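# Park the utility cart in the yellow bay with tubes upright

## Task

Move the utility cart into the yellow taped bay so that each of its four wheels sits fully within the tape and none rests on the tape itself; its three tubes must remain upright in the top tray, the robot must not tip over or be left leaning, and the cart must stay in place without the robot holding it there when the scene is ended.

## Robot and tools

Robot: a simulated Hello Robot Stretch 3. It has one arm. A two-wheeled base (0.33 m long, 0.34 m wide) carries a vertical mast; a lift rides up the mast and holds a telescoping arm that reaches out to the robot's RIGHT side. The gripper has no sideways joint of its own, so to shift it forward or back you drive the base. On-the-spot turns pivot about the point midway between the drive wheels, 0.05 m behind the front edge. With the arm in and the wrist folded, the wrist pokes up to 0.06 m past the right side and a turn sweeps a 0.28 m radius circle; an unfolded level wrist reaches beyond that. A loose object may occasionally get nudged by something external.

Frames: base frame has its origin on the floor between the drive wheels, x forward, y left, z up. hand_pose is reported in it, located where closed fingertips meet; with wrist joints at zero its x axis points up, y back toward the mast, z to the rear. Fingertips are 0.04 m round pads. The odometry frame is the base frame as it was at scene start.

execute_actions: argument "actions" is a list holding one action (or empty, which just reports state and pictures). One action may contain "base", "joints", or both, plus optional "contact_limits"; all parts start at once. "base" holds exactly one key and is a relative move from the base's current spot: {"translate_m": d}, metres, -1 to 1, positive forward (no sideways motion); or {"rotate_rad": d}, radians, -3.2 to 3.2, positive counter-clockwise seen from above. "joints" is one object of absolute targets by name: lift_m 0 to 1.1 (arm height on mast); arm_m 0 to 0.52 (extension); wrist_yaw_rad -1.345 to 4.42 (0 along the arm, positive toward the front, 3.0 folded over the base); wrist_pitch_rad -1.57 to 0.451 (0 level, negative tips fingers down); wrist_roll_rad -2.911 to 2.911; gripper_m -0.089 to 0.179 (bigger is wider; actual fingertip gap is 0.007 smaller near closed, 0.025 smaller wide open, zero below 0.007); head_pan_rad -3.953 to 1.73 (0 forward, positive left, -1.57 looks along the arm); head_tilt_rad -1.53 to 0.419 (negative down). Done tolerances: lift/arm/gripper ±0.004, yaw/roll/head ±0.02, pitch ±0.05. "contact_limits": {"arm_m": n}, n a motor_effort percent 1 to 100, stops the arm when effort reaches it (negative when retracting) and caps its holding force until the next action; values above the maximum are cut. "cameras" picks images: head_camera, nav_camera, wrist_camera, or all (omitted/null = all, [] = none). Unknown keys or out-of-range numbers reject the whole call with no motion. Anything left out of an action may keep pushing to its previous target unnoticed. A single action lasts at most 15 s. If one result reports a stop, later motion calls in that same reply are skipped.

wait: {"seconds": 0 to 10}; commands nothing and returns state and images. zoom_image: {"camera", "region": [x0, y0, x1, y1]} in pixels of that camera's latest full image, at most 504 by 504. finished_scene: {"scene": n}, ends the scene permanently after the last command is held; the result tells whether it succeeded and gives the next task. Ending a reply without any tool call ends everything.

Result lines: base_status and joint_status give how each motion ended: done (for the base, wheels turned the full amount even if slipping), off_target (stopped short, may still push), contact_stop, time_out, torque_fault (target dropped; holds where it is unless slack or off). on_its_own covers uncommanded parts; its "held at" is a target, not a position. Arm and lift stop on firm contact and go slack until commanded again; a slack lift may sag under load or keep pressing. Base, wrist and head have no contact stop. A wrist servo overloaded for seconds shuts off for 10 s. motor_effort is percent of max, positive toward higher values, with the peak of the last action in brackets; readings have fixed biases and noise. Positive wheel effort drives forward. lidar_m: 12 distances from the base origin, 30-degree sectors starting straight ahead and going counter-clockwise (4th left, 7th behind, 10th right), plane 0.17 m up, range 0.15 to 12 m, "-" for nothing; misses clear objects and thin legs, and robot parts can block sectors 5, 6, 9, 10. wrist_depth_mm and head_depth_mm: 7x7 grids of median depth (45-1000 mm and 280-4000 mm; head grid is sideways). base_odometry is from wheel turns; heading -3.142 to 3.142, left positive; turned_by_wheels and turned_by_imu give rotation since last result; base_tilt in degrees, forward/right positive, with up to about 4 degrees fixed error.

Cameras: head_camera and nav_camera move with the head pan/tilt; wrist_camera is on the gripper. Calibration (K, distortion, T_world_to_cam from base frame) is given in OpenCV form; real values can differ slightly, more so for the wrist camera.

Speed: base goes up to 0.30 m/s and 1.9 rad/s only when stowed (lift_m < 0.30, arm_m < 0.03, wrist_yaw_rad > 2.54); otherwise 0.10 m/s and 0.63 rad/s. The robot keeps holding its last command while you think.

Gripper: to grab, command below the object's width; to let go, command at least 0.02 above where contact happened. Readings do not confirm a grip.

Avoid: folding or unfolding the wrist unless lift_m is 0.32-0.95, wrist_pitch_rad -0.4 and roll near 0 (after folding the lift may go down to 0.25); with yaw below -0.4 keep pitch at -0.5 or lower. Pushing with the arm against something fixed while the gripper is above roughly 0.45 m can tip the robot, especially on a repeat push or with raised contact limits. Driving while the gripper holds or presses on something immovable, or snagging furniture (worst reversing), can tip it; back out in small steps, free the gripper, and if still leaning lower lift_m to about 0.2. Drops, slams, hard hits and strong pushes are penalised; keep the cart's tubes from toppling.

Each tool is called after ">>>" as name(argument=value, ...) on one line, values as JSON.

## Session

>>> execute_actions(actions=[])

Scene clock: 0.00 s.
base_odometry: x=+0.000 y=+0.000 heading=+0.000 (m, m, rad; odometry frame)
turned_by_wheels: +0.000 (rad since the last result)
turned_by_imu: +0.000 (rad since the last result)
base_tilt: forward=-0.4 right=-0.5 (deg)
lidar_m: 1.57 0.99 1.45 1.38 1.87 1.91 2.36 0.86 0.92 2.04 1.56 1.55
head_depth_mm: 1770 1977 1969 1967 1963 1956 1946 / 1770 2169 2176 2155 2155 2166 2083 / 1779 2065 2064 2049 2049 2060 2008 / 1779 1846 1858 1849 1838 1855 1845 / 1647 1683 1681 1672 1681 1685 1677 / 1543 1536 1547 1544 1544 1534 1540 / 1425 1422 1424 1419 1431 1416 1422
base_status: not commanded
joint_positions: lift_m=+0.321 arm_m=-0.002 wrist_yaw_rad=+2.902 wrist_pitch_rad=-0.481 wrist_roll_rad=-0.010 gripper_m=+0.037 head_pan_rad=+0.004 head_tilt_rad=+0.006
joint_status: not commanded
motor_effort: left_wheel=+0 right_wheel=+1 lift_m=+36 arm_m=+0 wrist_yaw_rad=+0 wrist_pitch_rad=+5 wrist_roll_rad=+0 gripper_m=+0 head_pan_rad=+0 head_tilt_rad=+1 (%)
hand_pose: x=+0.0300 y=+0.0668 z=+0.3193 quat_wxyz=(+0.249, +0.698, +0.087, +0.665) (m; base frame)
wrist_depth_mm: - - - - - - - / - - - - - - - / - - - - - - 989 / 827 - 834 798 796 773 770 / 669 - 670 662 669 642 641 / 574 548 - 557 - 553 543 / 498 505 - 482 471 476 471
pictures: head_camera (sideways: a quarter turn clockwise sets it upright), nav_camera (sideways: a quarter turn counterclockwise sets it upright), wrist_camera
Images, in order (width x height): head_camera 896x504, nav_camera 672x504, wrist_camera 644x364.

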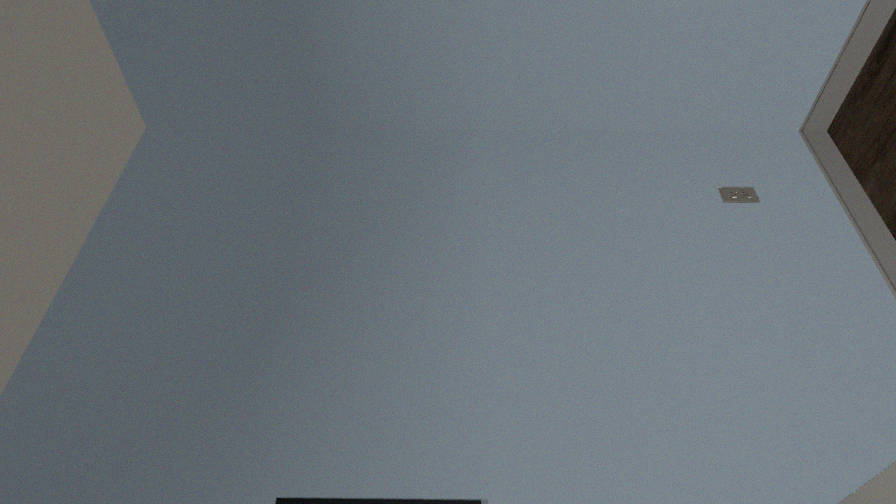

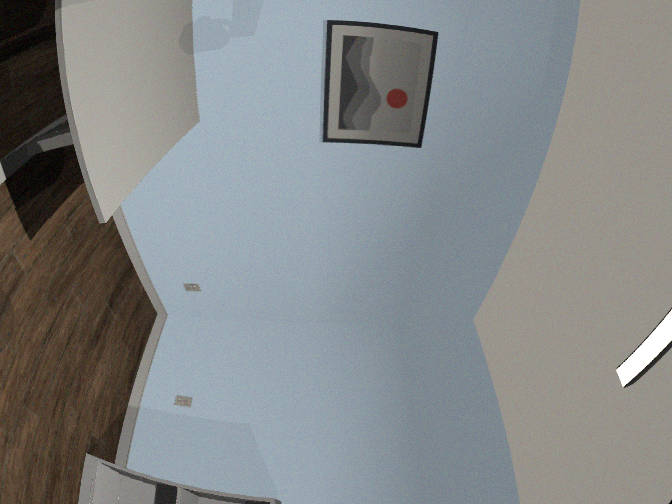

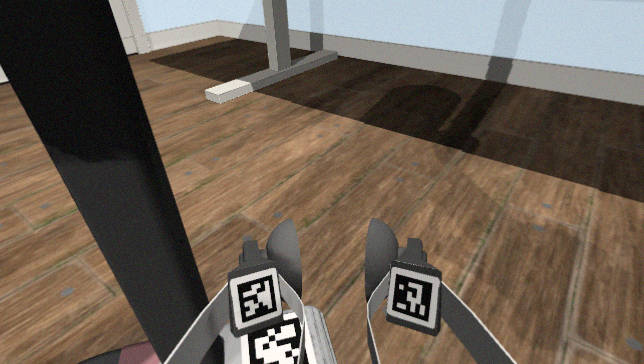

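>>> execute_actions(actions=[{"joints":{"head_pan_rad":-1.0,"head_tilt_rad":-0.7}}], cameras=["head_camera","nav_camera"])

>>> execute_actions(actions=[{"joints":{"head_pan_rad":-2.8,"head_tilt_rad":-0.7}}], cameras=["head_camera","nav_camera"])

Scene clock: 3.60 s.
base_odometry: x=+0.000 y=+0.000 heading=+0.000 (m, m, rad; odometry frame)
turned_by_wheels: +0.000 (rad since the last result)
turned_by_imu: +0.000 (rad since the last result)
base_tilt: forward=-0.4 right=-0.5 (deg)
lidar_m: 1.57 0.99 1.45 1.37 1.86 1.91 2.36 0.86 0.92 2.05 1.55 1.55
head_depth_mm: 1631 1840 2113 2042 1634 1364 1174 / 1541 1670 2014 2022 1620 1354 1161 / 1551 1729 1985 1944 1620 1344 1159 / 1541 1705 1961 1923 1603 1338 1155 / 1522 1689 1919 1898 1591 1335 1146 / 1489 1634 1867 1888 1589 1332 1143 / 1496 1678 1912 1948 1578 1327 1144
base_status: not commanded
joint_positions: lift_m=+0.321 arm_m=-0.002 wrist_yaw_rad=+2.902 wrist_pitch_rad=-0.481 wrist_roll_rad=-0.010 gripper_m=+0.037 head_pan_rad=-0.993 head_tilt_rad=-0.691
joint_status: all done
motor_effort: left_wheel=+0(0) right_wheel=+0(1) lift_m=+36(36) arm_m=-1(1) wrist_yaw_rad=+0(0) wrist_pitch_rad=+5(5) wrist_roll_rad=+0(0) gripper_m=-1(1) head_pan_rad=-2(30) head_tilt_rad=-4(36) (%)
hand_pose: x=+0.0300 y=+0.0668 z=+0.3193 quat_wxyz=(+0.249, +0.698, +0.087, +0.665) (m; base frame)
wrist_depth_mm: - - - - - - - / - - - - - - - / - - - - - - - / 866 - 815 805 812 804 797 / 684 - 674 664 675 645 646 / 577 548 - 549 - 551 548 / 494 498 - 481 464 479 477
pictures: head_camera (sideways: a quarter turn clockwise sets it upright), nav_camera (sideways: a quarter turn counterclockwise sets it upright)
camera_calibration (this result's frames):
head_camera: T_world_to_cam=[[-0.340922, 0.520162, -0.783073, 1.0335], [0.856111, 0.51592, -0.0300172, 0.0335432], [0.388389, -0.680631, -0.621205, 0.759546], [0, 0, 0, 1]] pos_world=[0.0286283, -0.0379238, 1.28215]
nav_camera: T_world_to_cam=[[0.362896, -0.488279, 0.793656, -0.992263], [-0.844362, -0.532577, 0.0584255, -0.0144238], [0.394155, -0.691336, -0.605554, 0.752225], [0, 0, 0, 1]] pos_world=[0.0514159, 0.0278579, 1.24387]
Images, in order (width x height): head_camera 896x504, nav_camera 672x504.

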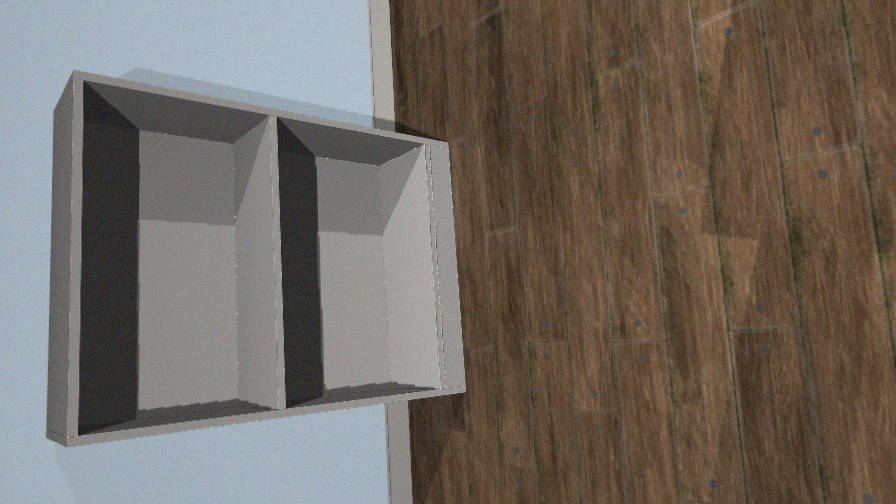

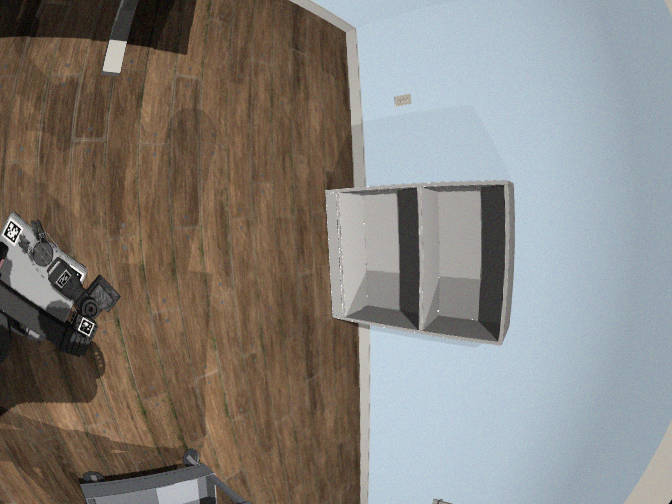

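Scene clock: 5.07 s.
base_odometry: x=+0.000 y=+0.000 heading=+0.000 (m, m, rad; odometry frame)
turned_by_wheels: +0.000 (rad since the last result)
turned_by_imu: +0.000 (rad since the last result)
base_tilt: forward=-0.5 right=-0.2 (deg)
lidar_m: 1.58 0.99 1.45 1.37 1.87 1.91 2.36 0.86 0.92 2.04 1.56 1.55
head_depth_mm: 2492 2628 2603 2038 1633 1362 1172 / 2898 3071 2711 2021 1619 1353 1161 / 3089 3413 2677 2014 1609 1345 1160 / 2872 3238 2641 1982 1599 1342 1155 / 2421 2577 2410 1917 1548 1336 1152 / 2309 1016 954 1208 1412 1324 1143 / 890 1225 1044 1246 1365 1317 1145
base_status: not commanded
joint_positions: lift_m=+0.321 arm_m=-0.002 wrist_yaw_rad=+2.902 wrist_pitch_rad=-0.481 wrist_roll_rad=-0.010 gripper_m=+0.037 head_pan_rad=-2.793 head_tilt_rad=-0.691
joint_status: all done
motor_effort: left_wheel=+0(0) right_wheel=+1(1) lift_m=+36(36) arm_m=-1(1) wrist_yaw_rad=+0(1) wrist_pitch_rad=+5(5) wrist_roll_rad=+0(0) gripper_m=-1(1) head_pan_rad=-2(30) head_tilt_rad=-4(3) (%)
hand_pose: x=+0.0300 y=+0.0668 z=+0.3193 quat_wxyz=(+0.249, +0.698, +0.087, +0.665) (m; base frame)
wrist_depth_mm: - - - - - - - / - - - - - - - / - - - - - - - / 843 - 813 796 814 800 773 / 678 - 675 662 677 640 656 / 566 554 - 553 - 550 539 / 487 498 - 477 472 478 476
pictures: head_camera (sideways: a quarter turn clockwise sets it upright), nav_camera (sideways: a quarter turn counterclockwise sets it upright)
camera_calibration (this result's frames):
head_camera: T_world_to_cam=[[0.584296, 0.213924, -0.782838, 1.02755], [0.307925, -0.950937, -0.0300307, 0.0369047], [-0.750853, -0.223509, -0.621501, 0.766881], [0, 0, 0, 1]] pos_world=[-0.0359434, -0.0133201, 1.28213]
nav_camera: T_world_to_cam=[[-0.558243, -0.242569, 0.793426, -0.986344], [-0.326827, 0.943276, 0.0584313, -0.0175882], [-0.762594, -0.226694, -0.605855, 0.759673], [0, 0, 0, 1]] pos_world=[0.022954, -0.0504526, 1.24387]
Images, in order (width x height): head_camera 896x504, nav_camera 672x504.

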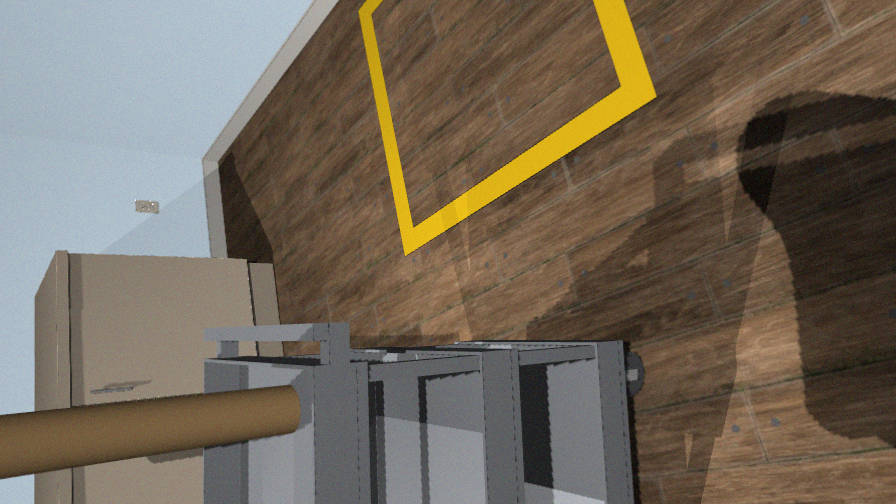

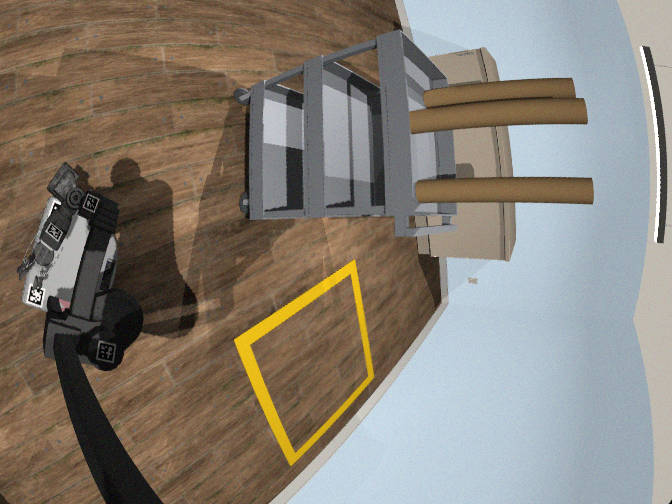

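>>> execute_actions(actions=[{"joints":{"head_pan_rad":-2.2,"head_tilt_rad":-0.8}}], cameras=["head_camera"])

Scene clock: 11.67 s.
base_odometry: x=+0.000 y=+0.000 heading=+0.000 (m, m, rad; odometry frame)
turned_by_wheels: +0.000 (rad since the last result)
turned_by_imu: +0.000 (rad since the last result)
base_tilt: forward=-0.4 right=-0.5 (deg)
lidar_m: 1.58 0.99 1.45 1.37 1.86 1.91 2.36 0.86 0.92 2.04 1.56 1.56
head_depth_mm: 2181 1000 909 1719 1514 1299 1135 / 2233 1180 1306 1222 1435 1284 1127 / 919 1003 1336 1462 1430 1282 1127 / 2293 1152 1369 1492 1458 1280 1129 / 2941 1091 1360 1555 1478 1274 1131 / 3018 2871 2198 1774 1476 1265 1108 / 3041 2847 2179 1749 1465 1260 1105
base_status: not commanded
joint_positions: lift_m=+0.321 arm_m=-0.002 wrist_yaw_rad=+2.902 wrist_pitch_rad=-0.481 wrist_roll_rad=-0.010 gripper_m=+0.037 head_pan_rad=-2.207 head_tilt_rad=-0.790
joint_status: all done
motor_effort: left_wheel=+0(0) right_wheel=+1(1) lift_m=+36(36) arm_m=-1(1) wrist_yaw_rad=-1(1) wrist_pitch_rad=+5(5) wrist_roll_rad=+0(0) gripper_m=+0(1) head_pan_rad=+3(28) head_tilt_rad=-5(12) (%)
hand_pose: x=+0.0300 y=+0.0668 z=+0.3193 quat_wxyz=(+0.249, +0.698, +0.087, +0.665) (m; base frame)
wrist_depth_mm: - - - - - - - / - - - - - - - / - - - - - - - / 816 - 830 807 801 794 776 / 687 - 672 664 680 657 633 / 576 549 - 566 - 554 545 / 489 501 - 477 461 475 469
pictures: head_camera (sideways: a quarter turn clockwise sets it upright)
camera_calibration (this result's frames):
head_camera: T_world_to_cam=[[0.412688, 0.560665, -0.717874, 0.943928], [0.784016, -0.619842, -0.0333896, 0.0383693], [-0.463689, -0.549045, -0.695372, 0.861217], [0, 0, 0, 1]] pos_world=[-0.0202935, -0.0325974, 1.27777]
Images, in order (width x height): head_camera 896x504.

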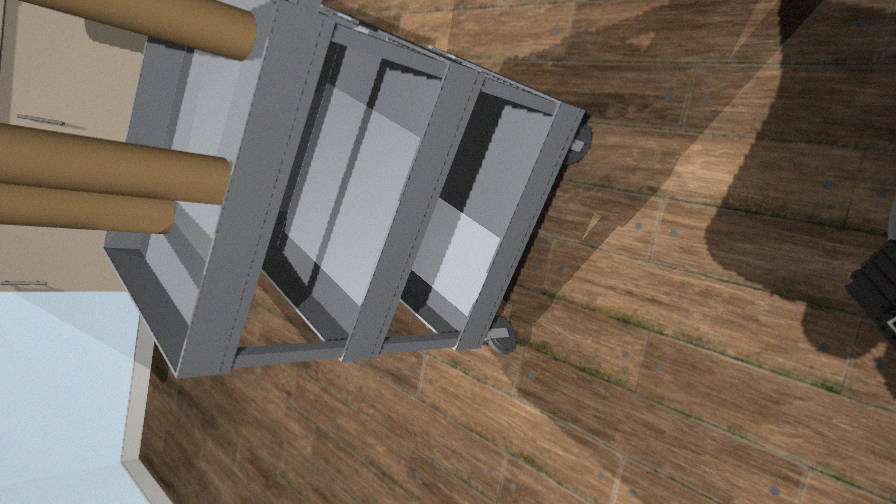

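>>> execute_actions(actions=[{"base":{"rotate_rad":0.375},"joints":{"lift_m":0.4,"wrist_pitch_rad":-0.4,"wrist_yaw_rad":0.0,"gripper_m":0.12}}], cameras=[])

>>> execute_actions(actions=[{"base":{"translate_m":-0.38},"joints":{"wrist_pitch_rad":0.0,"lift_m":0.25}}], cameras=[])

>>> execute_actions(actions=[{"base":{"rotate_rad":-1.21},"joints":{"head_pan_rad":-1.6,"head_tilt_rad":-0.9}}])

Scene clock: 34.70 s.
base_odometry: x=+0.000 y=+0.000 heading=+0.375 (m, m, rad; odometry frame)
turned_by_wheels: +0.375 (rad since the last result)
turned_by_imu: +0.376 (rad since the last result)
base_tilt: forward=-0.5 right=-0.4 (deg)
lidar_m: 0.99 1.44 1.37 1.86 1.87 2.15 0.86 0.88 2.21 1.68 1.56 1.71
head_depth_mm: 2794 1134 1356 1235 1397 1289 1135 / 3013 2654 1349 1509 1444 1295 1126 / 3138 2997 2245 1700 1496 1288 1120 / 2847 2951 2228 1774 1490 1269 1139 / 2478 2680 2220 1773 1477 1265 1135 / 2200 2453 2193 1757 1473 1265 1150 / 1983 2187 2176 1747 1460 1263 1108
base_status: done
joint_positions: lift_m=+0.399 arm_m=-0.002 wrist_yaw_rad=+0.004 wrist_pitch_rad=-0.417 wrist_roll_rad=-0.010 gripper_m=+0.120 head_pan_rad=-2.207 head_tilt_rad=-0.790
joint_status: all done
motor_effort: left_wheel=-3(8) right_wheel=+3(7) lift_m=+51(54) arm_m=+0(0) wrist_yaw_rad=-3(6) wrist_pitch_rad=+7(7) wrist_roll_rad=+0(0) gripper_m=+1(85) head_pan_rad=+2(2) head_tilt_rad=-4(5) (%)
hand_pose: x=-0.0207 y=-0.3675 z=+0.4122 quat_wxyz=(+0.696, +0.149, -0.688, -0.145) (m; base frame)
wrist_depth_mm: - - - - - - - / - - - - - - - / - - - - - - - / - - - - - - - / 893 892 870 827 852 886 846 / 717 755 708 718 703 - 685 / 617 573 594 599 603 571 581
pictures: none
No camera images: the call's "cameras" was empty. Leave "cameras" out to get every camera's image.

Scene clock: 39.67 s.
base_odometry: x=-0.354 y=-0.139 heading=+0.375 (m, m, rad; odometry frame)
turned_by_wheels: +0.000 (rad since the last result)
turned_by_imu: +0.000 (rad since the last result)
base_tilt: forward=-0.3 right=-0.4 (deg)
lidar_m: 1.37 1.80 1.59 1.79 1.78 2.02 0.48 0.49 0.65 1.69 1.74 2.14
head_depth_mm: 589 649 819 650 939 876 1132 / 2685 1026 789 700 958 1118 1106 / 2844 2968 868 1081 1022 1205 1125 / 2998 2969 861 1134 1314 1279 1118 / 2633 2788 2074 1675 1421 1266 1113 / 2334 2575 2184 1765 1468 1267 1130 / 2114 2320 2169 1747 1463 1257 1105
base_status: done
joint_positions: lift_m=+0.251 arm_m=-0.002 wrist_yaw_rad=+0.003 wrist_pitch_rad=-0.021 wrist_roll_rad=-0.010 gripper_m=+0.120 head_pan_rad=-2.207 head_tilt_rad=-0.790
joint_status: all done
motor_effort: left_wheel=-3(8) right_wheel=+3(4) lift_m=+16(48) arm_m=+0(1) wrist_yaw_rad=-3(4) wrist_pitch_rad=+8(8) wrist_roll_rad=+0(0) gripper_m=-1(0) head_pan_rad=+2(3) head_tilt_rad=-4(5) (%)
hand_pose: x=-0.0206 y=-0.3987 z=+0.3599 quat_wxyz=(+0.711, +0.009, -0.703, -0.007) (m; base frame)
wrist_depth_mm: - - - - - - - / - - - - - - - / - - - - - - - / - - - - - - - / - - - - - - - / - - - - 982 - 939 / 749 686 752 751 720 686 686
pictures: none
No camera images: the call's "cameras" was empty. Leave "cameras" out to get every camera's image.

Scene clock: 42.53 s.
base_odometry: x=-0.354 y=-0.139 heading=-0.835 (m, m, rad; odometry frame)
turned_by_wheels: -1.210 (rad since the last result)
turned_by_imu: -1.216 (rad since the last result)
base_tilt: forward=-0.4 right=-0.2 (deg)
lidar_m: 1.69 2.09 1.37 1.80 1.90 1.81 1.78 1.88 2.39 0.48 0.57 2.02
head_depth_mm: 2052 2352 2001 1660 1429 1240 1109 / 2053 2224 1934 1647 1417 1244 1104 / 2029 893 796 1564 1409 1236 1133 / 587 685 744 794 1101 1227 - / 2044 919 740 1003 1189 1222 1090 / 2012 911 734 1020 1221 1217 1083 / 602 682 703 1014 1265 1211 1082
base_status: done
joint_positions: lift_m=+0.251 arm_m=-0.002 wrist_yaw_rad=+0.003 wrist_pitch_rad=-0.021 wrist_roll_rad=-0.010 gripper_m=+0.120 head_pan_rad=-1.607 head_tilt_rad=-0.889
joint_status: all done
motor_effort: left_wheel=+3(7) right_wheel=-1(7) lift_m=+16(16) arm_m=-1(1) wrist_yaw_rad=-3(3) wrist_pitch_rad=+8(8) wrist_roll_rad=+0(0) gripper_m=-1(0) head_pan_rad=+3(27) head_tilt_rad=-5(15) (%)
hand_pose: x=-0.0208 y=-0.3987 z=+0.3599 quat_wxyz=(+0.711, +0.009, -0.703, -0.007) (m; base frame)
wrist_depth_mm: 318 287 260 238 228 - - / 326 296 266 245 236 - - / - 838 - - 646 - - / - - - - 657 - - / - 837 845 794 664 - - / 589 674 650 650 632 - 966 / 395 351 477 474 353 694 714
pictures: head_camera (sideways: a quarter turn clockwise sets it upright), nav_camera (sideways: a quarter turn counterclockwise sets it upright), wrist_camera
camera_calibration (this result's frames):
head_camera: T_world_to_cam=[[0.0263096, 0.763303, -0.645505, 0.85198], [0.997207, -0.06519, -0.0364421, 0.0410384], [-0.0698968, -0.642743, -0.762886, 0.946617], [0, 0, 0, 1]] pos_world=[0.00282644, -0.0392119, 1.27361]
nav_camera: T_world_to_cam=[[0.0099373, -0.752278, 0.658771, -0.814317], [-0.997394, 0.0396215, 0.0602907, -0.0159031], [-0.0714568, -0.657654, -0.749924, 0.942844], [0, 0, 0, 1]] pos_world=[0.059603, 0.00810217, 1.24447]
wrist_camera: T_world_to_cam=[[-0.999277, -0.0100342, -0.0366665, -0.00404299], [0.0346463, 0.156554, -0.987062, 0.457433], [0.0156446, -0.987618, -0.156093, -0.177399], [0, 0, 0, 1]] pos_world=[-0.0171131, -0.246856, 0.423676]
Images, in order (width x height): head_camera 896x504, nav_camera 672x504, wrist_camera 644x364.

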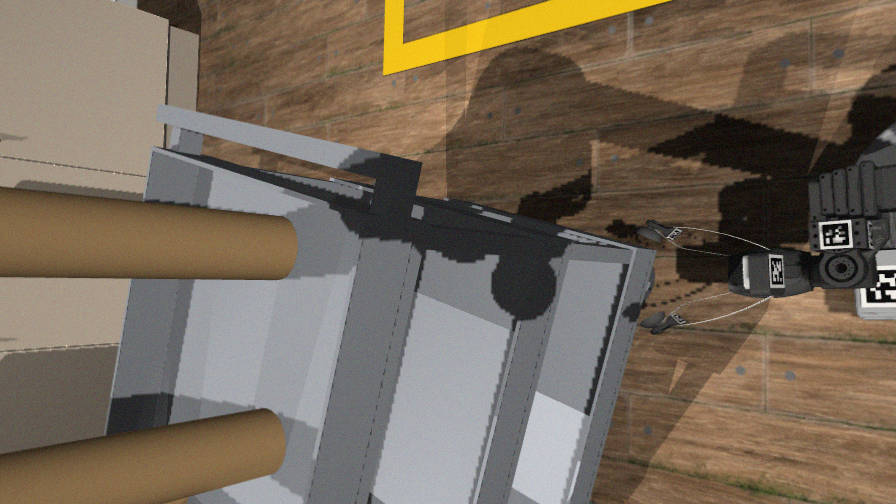

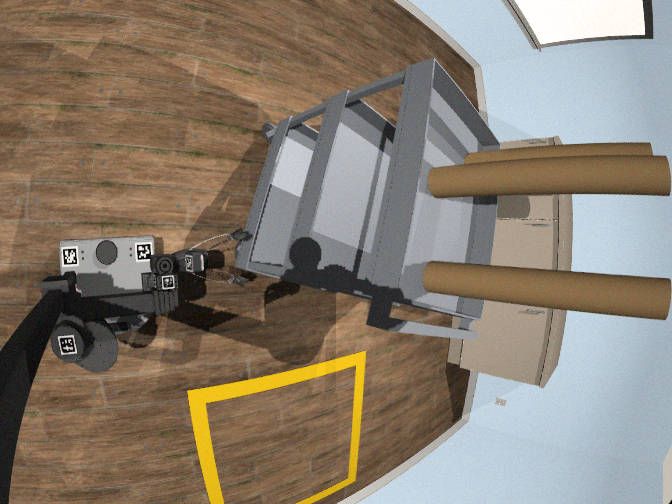

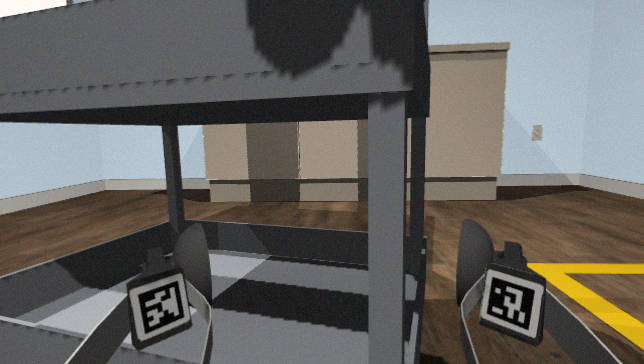

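>>> execute_actions(actions=[{"base":{"translate_m":-0.042},"joints":{"lift_m":0.22}}], cameras=[])

>>> execute_actions(actions=[{"joints":{"arm_m":0.08}}], cameras=["head_camera","wrist_camera"])

Scene clock: 47.57 s.
base_odometry: x=-0.382 y=-0.108 heading=-0.835 (m, m, rad; odometry frame)
turned_by_wheels: +0.000 (rad since the last result)
turned_by_imu: +0.000 (rad since the last result)
base_tilt: forward=-0.5 right=-0.5 (deg)
lidar_m: 1.73 2.14 1.38 1.80 1.90 1.76 1.74 1.83 2.38 0.48 0.55 2.06
head_depth_mm: 2051 2391 1991 1670 1428 1250 1109 / 2034 2291 1985 1647 1413 1241 1106 / 2040 886 1810 1637 1404 1233 1132 / 591 715 735 766 1289 1228 - / 1975 856 741 983 1157 1220 1085 / 2003 913 734 999 1205 1221 1086 / 1975 726 693 1016 1243 1208 1080
base_status: done
joint_positions: lift_m=+0.221 arm_m=-0.002 wrist_yaw_rad=+0.003 wrist_pitch_rad=-0.021 wrist_roll_rad=-0.010 gripper_m=+0.120 head_pan_rad=-1.607 head_tilt_rad=-0.889
joint_status: all done
motor_effort: left_wheel=+3(6) right_wheel=-2(7) lift_m=+16(17) arm_m=-1(1) wrist_yaw_rad=-3(2) wrist_pitch_rad=+8(8) wrist_roll_rad=+0(0) gripper_m=+0(0) head_pan_rad=+2(3) head_tilt_rad=-5(5) (%)
hand_pose: x=-0.0208 y=-0.3987 z=+0.3301 quat_wxyz=(+0.711, +0.008, -0.703, -0.007) (m; base frame)
wrist_depth_mm: 299 271 246 229 - - - / 329 335 346 248 - - - / - - - 252 - - - / - - - - - - - / - 812 798 716 - - - / 590 601 568 501 851 - 909 / 356 316 428 288 646 643 677
pictures: none
No camera images: the call's "cameras" was empty. Leave "cameras" out to get every camera's image.

Scene clock: 49.37 s.
base_odometry: x=-0.382 y=-0.108 heading=-0.835 (m, m, rad; odometry frame)
turned_by_wheels: +0.000 (rad since the last result)
turned_by_imu: +0.000 (rad since the last result)
base_tilt: forward=-0.5 right=-0.4 (deg)
lidar_m: 1.73 2.14 1.38 1.80 1.91 1.77 1.74 1.84 2.39 0.47 0.55 2.07
head_depth_mm: 2058 2378 1993 1654 1429 1245 1106 / 2047 2296 1980 1654 1415 1241 1104 / 2060 887 1804 1638 1412 1232 1122 / 592 715 735 765 1262 1256 1095 / 1972 856 738 980 1152 1222 1093 / 2008 915 735 998 1198 1210 1081 / 1959 729 694 1017 1247 1211 1077
base_status: not commanded
joint_positions: lift_m=+0.221 arm_m=+0.080 wrist_yaw_rad=+0.003 wrist_pitch_rad=-0.021 wrist_roll_rad=-0.010 gripper_m=+0.120 head_pan_rad=-1.607 head_tilt_rad=-0.889
joint_status: all done
motor_effort: left_wheel=+3(3) right_wheel=-3(2) lift_m=+16(16) arm_m=+4(1) wrist_yaw_rad=-2(3) wrist_pitch_rad=+8(8) wrist_roll_rad=+0(0) gripper_m=-1(1) head_pan_rad=+3(3) head_tilt_rad=-5(5) (%)
hand_pose: x=-0.0208 y=-0.4802 z=+0.3301 quat_wxyz=(+0.711, +0.008, -0.703, -0.007) (m; base frame)
wrist_depth_mm: 196 182 182 155 418 - - / 327 336 345 158 552 - - / - - - 161 - - - / - - - 165 - - - / - 784 750 169 - - - / 570 615 578 173 628 - 913 / 436 402 425 178 611 639 663
pictures: head_camera (sideways: a quarter turn clockwise sets it upright), wrist_camera
camera_calibration (this result's frames):
head_camera: T_world_to_cam=[[0.0262135, 0.763306, -0.645505, 0.85198], [0.997215, -0.0650645, -0.0364421, 0.0410384], [-0.0698159, -0.642752, -0.762886, 0.946616], [0, 0, 0, 1]] pos_world=[0.00283137, -0.0392123, 1.27361]
wrist_camera: T_world_to_cam=[[-0.999278, -0.0100138, -0.0366624, -0.0059578], [0.0346544, 0.155988, -0.987151, 0.440494], [0.015604, -0.987708, -0.155528, -0.262824], [0, 0, 0, 1]] pos_world=[-0.0171174, -0.328365, 0.393739]
Images, in order (width x height): head_camera 896x504, wrist_camera 644x364.

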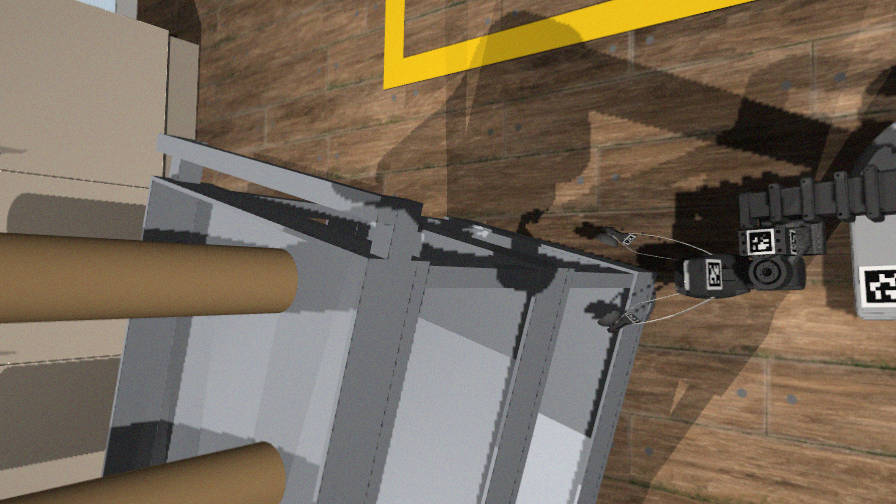

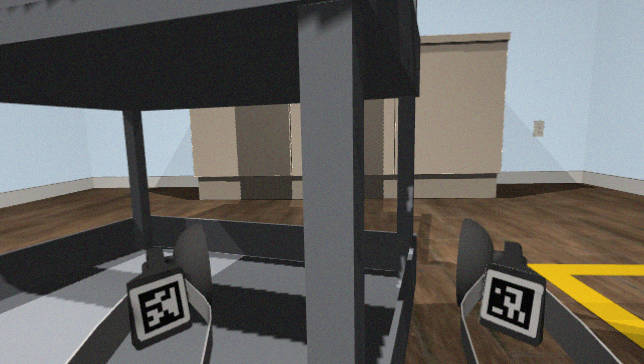

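>>> execute_actions(actions=[{"joints":{"arm_m":0.105}}], cameras=[])

>>> execute_actions(actions=[{"joints":{"gripper_m":0.0,"head_pan_rad":-2.3,"head_tilt_rad":-0.85}}])

>>> execute_actions(actions=[{"base":{"translate_m":-0.2}}])

Scene clock: 55.00 s.
base_odometry: x=-0.382 y=-0.108 heading=-0.835 (m, m, rad; odometry frame)
turned_by_wheels: +0.000 (rad since the last result)
turned_by_imu: -0.001 (rad since the last result)
base_tilt: forward=-0.6 right=-0.3 (deg)
lidar_m: 1.73 2.14 1.38 1.81 1.91 1.77 1.74 1.84 2.39 0.48 0.56 2.07
head_depth_mm: 2040 2389 1989 1652 1427 1245 1109 / 2041 2316 1980 1649 1416 1244 1106 / 2050 886 1815 1639 1412 1233 1117 / 591 716 735 764 1260 1263 1094 / 1962 857 738 986 1134 1210 1093 / 1989 912 735 997 1202 1211 1084 / 1968 726 694 1013 1241 1214 1080
base_status: not commanded
joint_positions: lift_m=+0.221 arm_m=+0.105 wrist_yaw_rad=+0.003 wrist_pitch_rad=-0.021 wrist_roll_rad=-0.010 gripper_m=+0.120 head_pan_rad=-1.607 head_tilt_rad=-0.889
joint_status: all done
motor_effort: left_wheel=+3(3) right_wheel=-2(2) lift_m=+16(16) arm_m=+4(2) wrist_yaw_rad=-3(3) wrist_pitch_rad=+8(8) wrist_roll_rad=+0(0) gripper_m=-2(0) head_pan_rad=+2(3) head_tilt_rad=-5(5) (%)
hand_pose: x=-0.0208 y=-0.5052 z=+0.3301 quat_wxyz=(+0.711, +0.008, -0.703, -0.007) (m; base frame)
wrist_depth_mm: 177 179 182 130 306 - - / 329 339 346 133 - - - / - - - 135 - - - / - - - 138 - - - / - 741 715 141 - - - / 568 613 572 144 617 - 890 / 436 401 423 147 466 643 664
pictures: none
No camera images: the call's "cameras" was empty. Leave "cameras" out to get every camera's image.

Scene clock: 56.70 s.
base_odometry: x=-0.382 y=-0.108 heading=-0.835 (m, m, rad; odometry frame)
turned_by_wheels: +0.000 (rad since the last result)
turned_by_imu: +0.000 (rad since the last result)
base_tilt: forward=-0.5 right=-0.5 (deg)
lidar_m: 1.73 2.14 1.38 1.80 1.90 1.76 1.74 1.83 2.38 0.48 0.55 2.07
head_depth_mm: 1726 1884 2015 1730 1461 1255 1116 / 1879 2084 2079 1704 1439 1253 1120 / 2083 2335 2050 1694 1437 1247 1123 / 2316 2497 2052 1681 1433 1242 1133 / 2645 2553 2038 1665 1421 1237 1076 / 2873 2553 2003 1664 1412 1230 1058 / 2672 2442 2000 1644 1414 1131 1072
base_status: not commanded
joint_positions: lift_m=+0.221 arm_m=+0.105 wrist_yaw_rad=+0.001 wrist_pitch_rad=-0.021 wrist_roll_rad=-0.010 gripper_m=+0.001 head_pan_rad=-2.293 head_tilt_rad=-0.853
joint_status: all done
motor_effort: left_wheel=+3(3) right_wheel=-2(2) lift_m=+15(16) arm_m=+2(4) wrist_yaw_rad=-1(2) wrist_pitch_rad=+8(8) wrist_roll_rad=+0(0) gripper_m=-12(94) head_pan_rad=-3(30) head_tilt_rad=+2(7) (%)
hand_pose: x=-0.0211 y=-0.5054 z=+0.3301 quat_wxyz=(+0.711, +0.008, -0.703, -0.007) (m; base frame)
wrist_depth_mm: 178 179 182 130 317 - - / 330 338 345 133 - - - / - - - 135 - - - / - - - 139 - - - / - 761 729 140 - - - / 572 582 599 143 - 893 909 / 432 427 406 148 627 669 670
pictures: head_camera (sideways: a quarter turn clockwise sets it upright), nav_camera (sideways: a quarter turn counterclockwise sets it upright), wrist_camera
camera_calibration (this result's frames):
head_camera: T_world_to_cam=[[0.488275, 0.556503, -0.67223, 0.883985], [0.729632, -0.682924, -0.0353868, 0.0412984], [-0.478774, -0.473202, -0.739497, 0.918695], [0, 0, 0, 1]] pos_world=[-0.0219126, -0.0290084, 1.27507]
nav_camera: T_world_to_cam=[[-0.452934, -0.570577, 0.685049, -0.845736], [-0.745398, 0.663902, 0.0601283, -0.0172317], [-0.489114, -0.483401, -0.726011, 0.914293], [0, 0, 0, 1]] pos_world=[0.0512863, -0.0291471, 1.24419]
wrist_camera: T_world_to_cam=[[-0.999288, -0.00887725, -0.0366648, -0.00592532], [0.0348341, 0.155948, -0.987151, 0.444411], [0.014481, -0.987725, -0.155528, -0.287694], [0, 0, 0, 1]] pos_world=[-0.0172357, -0.35352, 0.393739]
Images, in order (width x height): head_camera 896x504, nav_camera 672x504, wrist_camera 644x364.

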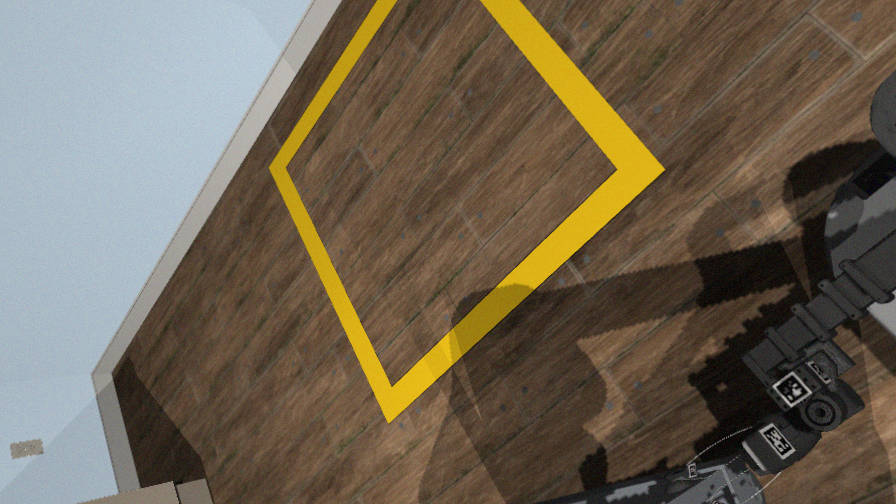

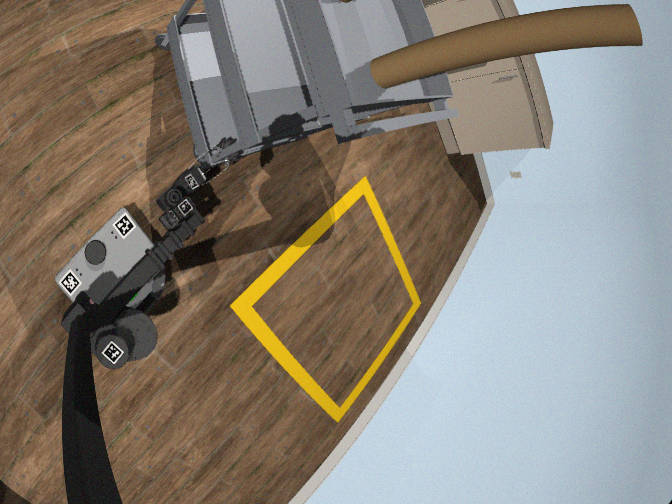

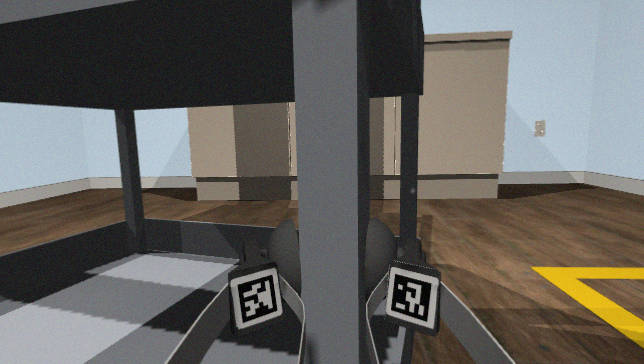

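Scene clock: 59.87 s.
base_odometry: x=-0.516 y=+0.040 heading=-0.835 (m, m, rad; odometry frame)
turned_by_wheels: +0.000 (rad since the last result)
turned_by_imu: +0.001 (rad since the last result)
base_tilt: forward=-0.4 right=-0.5 (deg)
lidar_m: 1.93 2.35 1.46 1.81 1.91 1.57 1.54 1.63 2.34 0.48 0.49 0.63
head_depth_mm: 1524 1679 1874 1712 1454 1260 1114 / 1675 1840 2004 1699 1443 1259 1123 / 1843 2065 2053 1697 1428 1251 1125 / 2063 2339 2038 1676 1430 1239 1139 / 2320 2491 2027 1660 1419 1241 1077 / 2711 2512 2028 1659 1411 1230 1060 / 2670 2527 1994 1659 1405 1225 1076
base_status: done
joint_positions: lift_m=+0.221 arm_m=+0.105 wrist_yaw_rad=+0.062 wrist_pitch_rad=-0.021 wrist_roll_rad=-0.010 gripper_m=+0.001 head_pan_rad=-2.293 head_tilt_rad=-0.853
joint_status: not commanded
on_its_own: wrist_yaw_rad is held at +0.049, not at your +0.000, by its stall guard, which is not easing now
motor_effort: left_wheel=+5(15) right_wheel=-4(26) lift_m=+16(16) arm_m=+1(2) wrist_yaw_rad=-11(37) wrist_pitch_rad=+8(8) wrist_roll_rad=+0(0) gripper_m=-10(18) head_pan_rad=-3(2) head_tilt_rad=+2(2) (%)
hand_pose: x=-0.0057 y=-0.5050 z=+0.3301 quat_wxyz=(+0.711, +0.029, -0.703, +0.014) (m; base frame)
wrist_depth_mm: 178 179 182 129 - - - / 331 340 348 131 - - - / - - - 134 - - - / - - - 137 - - - / - - - 140 - - - / 592 579 597 143 - 896 887 / 435 435 408 146 653 671 671
pictures: head_camera (sideways: a quarter turn clockwise sets it upright), nav_camera (sideways: a quarter turn counterclockwise sets it upright), wrist_camera
camera_calibration (this result's frames):
head_camera: T_world_to_cam=[[0.488155, 0.556242, -0.672532, 0.88438], [0.729547, -0.683016, -0.0353744, 0.0412828], [-0.479027, -0.473375, -0.739222, 0.91834], [0, 0, 0, 1]] pos_world=[-0.0219231, -0.0290135, 1.27509]
nav_camera: T_world_to_cam=[[-0.452813, -0.570316, 0.685347, -0.846124], [-0.745308, 0.664003, 0.0601259, -0.0172292], [-0.489363, -0.483569, -0.725731, 0.91393], [0, 0, 0, 1]] pos_world=[0.0512675, -0.0291698, 1.24419]
wrist_camera: T_world_to_cam=[[-0.996947, -0.068932, -0.0366763, -0.0208719], [0.0254089, 0.157746, -0.987153, 0.444663], [0.0738319, -0.985071, -0.155513, -0.285852], [0, 0, 0, 1]] pos_world=[-0.0110016, -0.353167, 0.393731]
Images, in order (width x height): head_camera 896x504, nav_camera 672x504, wrist_camera 644x364.

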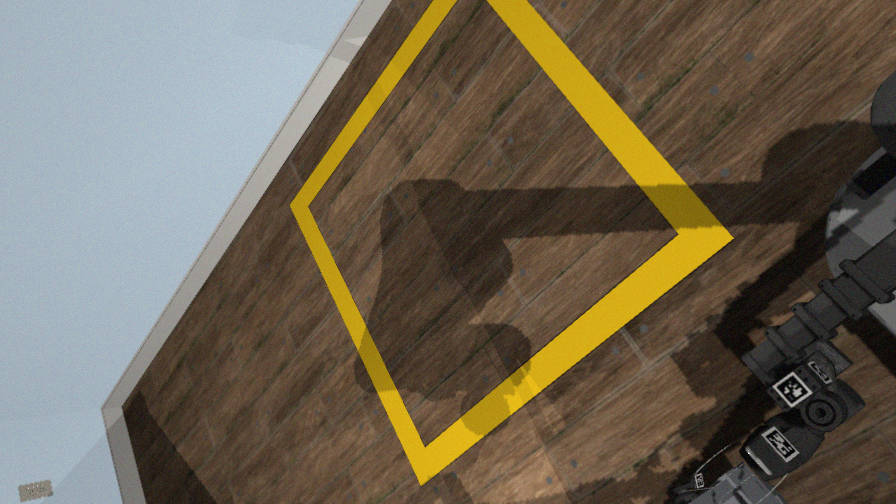

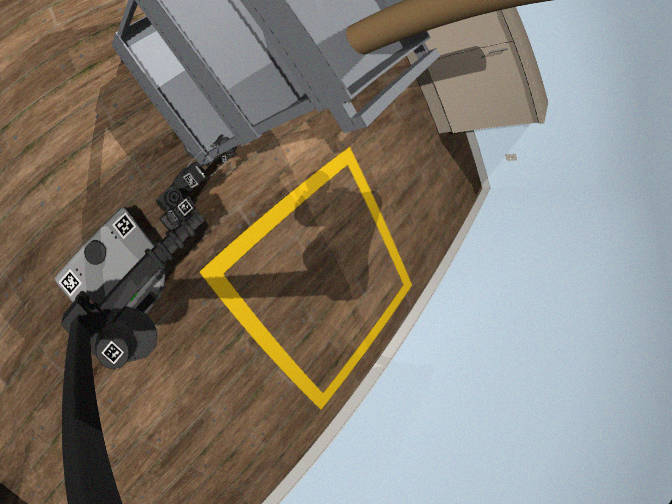

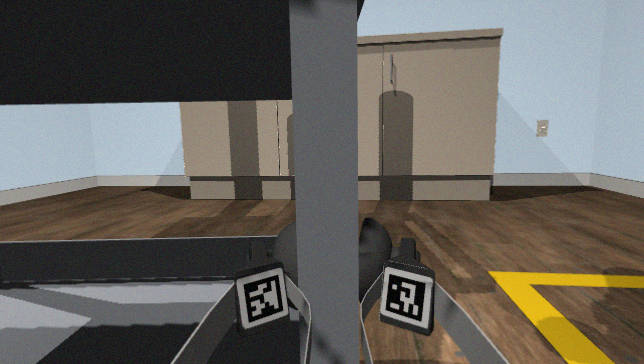

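>>> execute_actions(actions=[{"base":{"translate_m":-0.5},"joints":{"arm_m":0.2}}], cameras=["head_camera","nav_camera"])

>>> execute_actions(actions=[{"base":{"translate_m":-0.35},"joints":{"arm_m":0.27,"head_pan_rad":-1.7,"head_tilt_rad":-1.0}}], cameras=["head_camera","nav_camera"])

Scene clock: 74.03 s.
base_odometry: x=-0.852 y=+0.411 heading=-0.834 (m, m, rad; odometry frame)
turned_by_wheels: +0.000 (rad since the last result)
turned_by_imu: +0.001 (rad since the last result)
base_tilt: forward=-0.3 right=-0.4 (deg)
lidar_m: 2.42 2.47 1.75 1.39 1.37 1.06 1.04 1.10 1.58 0.52 0.48 0.49
head_depth_mm: 1029 1135 1261 1427 1452 1254 1116 / 1127 1259 1417 1592 1458 1255 1117 / 1250 1405 1613 1688 1437 1245 1123 / 1398 1601 1853 1679 1431 1243 1135 / 1588 1855 1985 1664 1418 1240 1089 / 1827 2189 2010 1669 1413 1280 1090 / 2193 2447 1990 1646 1407 1271 1086
base_status: done
joint_positions: lift_m=+0.221 arm_m=+0.200 wrist_yaw_rad=+0.229 wrist_pitch_rad=-0.020 wrist_roll_rad=-0.010 gripper_m=+0.001 head_pan_rad=-2.293 head_tilt_rad=-0.853
joint_status: all done
on_its_own: wrist_yaw_rad is held at +0.206, not at your +0.000, by its stall guard, which is not easing now; wrist_yaw_rad is at rest, and its effort (-18) is outside its rest range (-12 to +12)
motor_effort: left_wheel=+6(21) right_wheel=-7(39) lift_m=+16(16) arm_m=+0(12) wrist_yaw_rad=-18(55) wrist_pitch_rad=+7(8) wrist_roll_rad=+0(0) gripper_m=-14(19) head_pan_rad=-2(2) head_tilt_rad=+1(1) (%)
hand_pose: x=+0.0365 y=-0.5940 z=+0.3303 quat_wxyz=(+0.707, +0.087, -0.698, +0.074) (m; base frame)
wrist_depth_mm: 179 180 184 134 - - - / 328 339 348 136 - - - / - - - 140 - - - / - - - 143 - - - / - - - 145 - - - / 498 527 565 146 943 890 913 / 439 430 395 151 649 674 672
pictures: head_camera (sideways: a quarter turn clockwise sets it upright), nav_camera (sideways: a quarter turn counterclockwise sets it upright)
camera_calibration (this result's frames):
head_camera: T_world_to_cam=[[0.488181, 0.556174, -0.672569, 0.884429], [0.729486, -0.683081, -0.0353729, 0.0412812], [-0.479093, -0.473361, -0.739188, 0.918296], [0, 0, 0, 1]] pos_world=[-0.0219265, -0.0290121, 1.27509]
nav_camera: T_world_to_cam=[[-0.452839, -0.570251, 0.685384, -0.846172], [-0.745248, 0.664071, 0.0601257, -0.0172292], [-0.48943, -0.483554, -0.725696, 0.913885], [0, 0, 0, 1]] pos_world=[0.051263, -0.029176, 1.24419]
Images, in order (width x height): head_camera 896x504, nav_camera 672x504.

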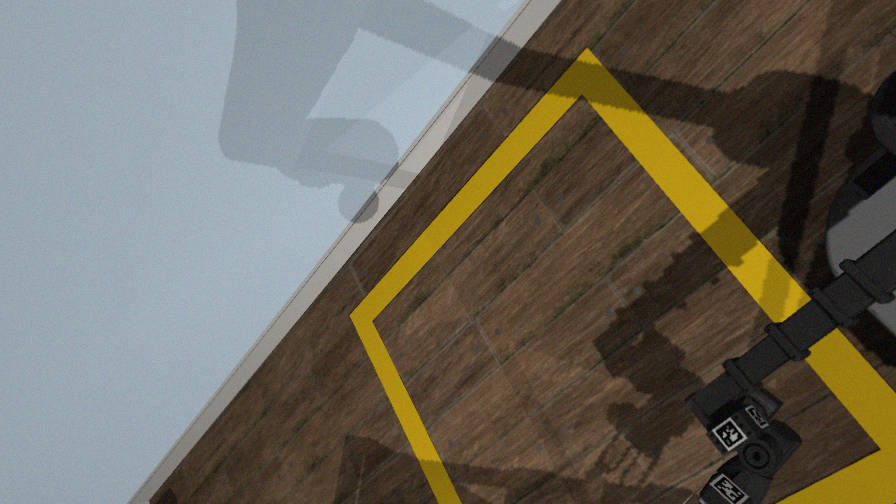

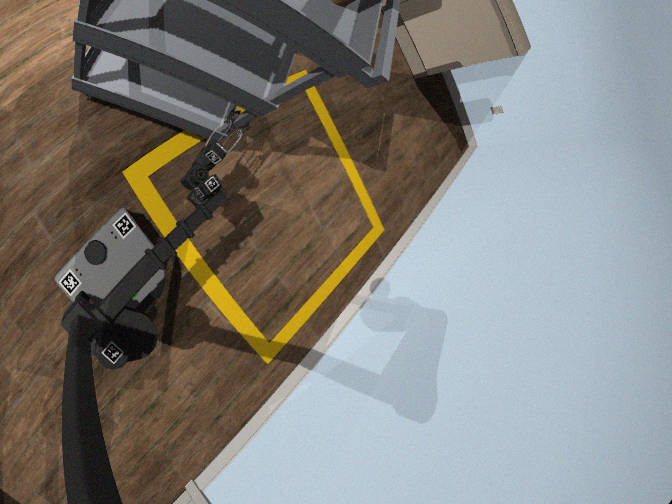

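Scene clock: 78.63 s.
base_odometry: x=-1.087 y=+0.670 heading=-0.834 (m, m, rad; odometry frame)
turned_by_wheels: +0.001 (rad since the last result)
turned_by_imu: +0.001 (rad since the last result)
base_tilt: forward=-0.5 right=-0.5 (deg)
lidar_m: 2.78 2.00 1.91 1.43 0.90 0.71 0.69 0.73 1.05 0.57 0.47 0.47
head_depth_mm: 1478 1510 1537 1485 1354 1211 1095 / 1951 1952 1774 1531 1353 1207 1105 / 2463 2079 1757 1520 1345 1220 - / 2493 2061 1748 1510 1326 1189 - / 2473 2053 1727 1512 1307 1185 1068 / 2091 711 1624 1013 1249 1181 1072 / 1976 713 979 938 1141 1157 1069
base_status: done
joint_positions: lift_m=+0.221 arm_m=+0.270 wrist_yaw_rad=+0.345 wrist_pitch_rad=-0.019 wrist_roll_rad=-0.010 gripper_m=+0.001 head_pan_rad=-1.707 head_tilt_rad=-0.987
joint_status: all done
on_its_own: wrist_yaw_rad is held at +0.322, not at your +0.000, by its stall guard, which is not easing now; wrist_yaw_rad is at rest, and its effort (-18) is outside its rest range (-12 to +12)
motor_effort: left_wheel=+11(19) right_wheel=-15(32) lift_m=+16(16) arm_m=+2(7) wrist_yaw_rad=-18(55) wrist_pitch_rad=+7(8) wrist_roll_rad=+0(0) gripper_m=-14(18) head_pan_rad=+3(26) head_tilt_rad=-6(19) (%)
hand_pose: x=+0.0649 y=-0.6555 z=+0.3305 quat_wxyz=(+0.701, +0.127, -0.692, +0.115) (m; base frame)
wrist_depth_mm: 178 179 182 140 - - - / 327 334 423 142 - - - / - - - 146 - - - / - - - 149 - - - / - - - 151 - - - / 483 527 552 153 973 877 882 / 431 431 387 158 647 664 662
pictures: head_camera (sideways: a quarter turn clockwise sets it upright), nav_camera (sideways: a quarter turn counterclockwise sets it upright)
camera_calibration (this result's frames):
head_camera: T_world_to_cam=[[0.11046, 0.816239, -0.567056, 0.749258], [0.986236, -0.16065, -0.0391297, 0.0445994], [-0.123037, -0.554929, -0.822749, 1.02477], [0, 0, 0, 1]] pos_world=[-0.000663969, -0.0357316, 1.26975]
nav_camera: T_world_to_cam=[[-0.0734798, -0.81024, 0.581474, -0.713095], [-0.989275, 0.133021, 0.060342, -0.0160118], [-0.12624, -0.570803, -0.811324, 1.02301], [0, 0, 0, 1]] pos_world=[0.0609069, 0.00829109, 1.24561]
Images, in order (width x height): head_camera 896x504, nav_camera 672x504.

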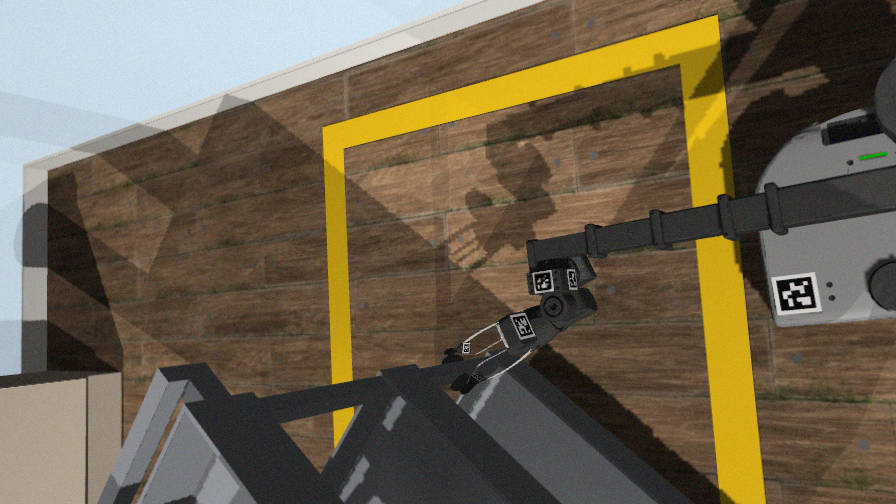

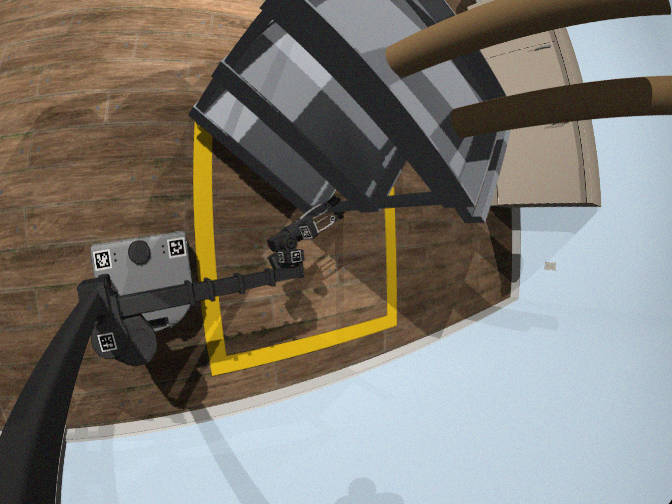

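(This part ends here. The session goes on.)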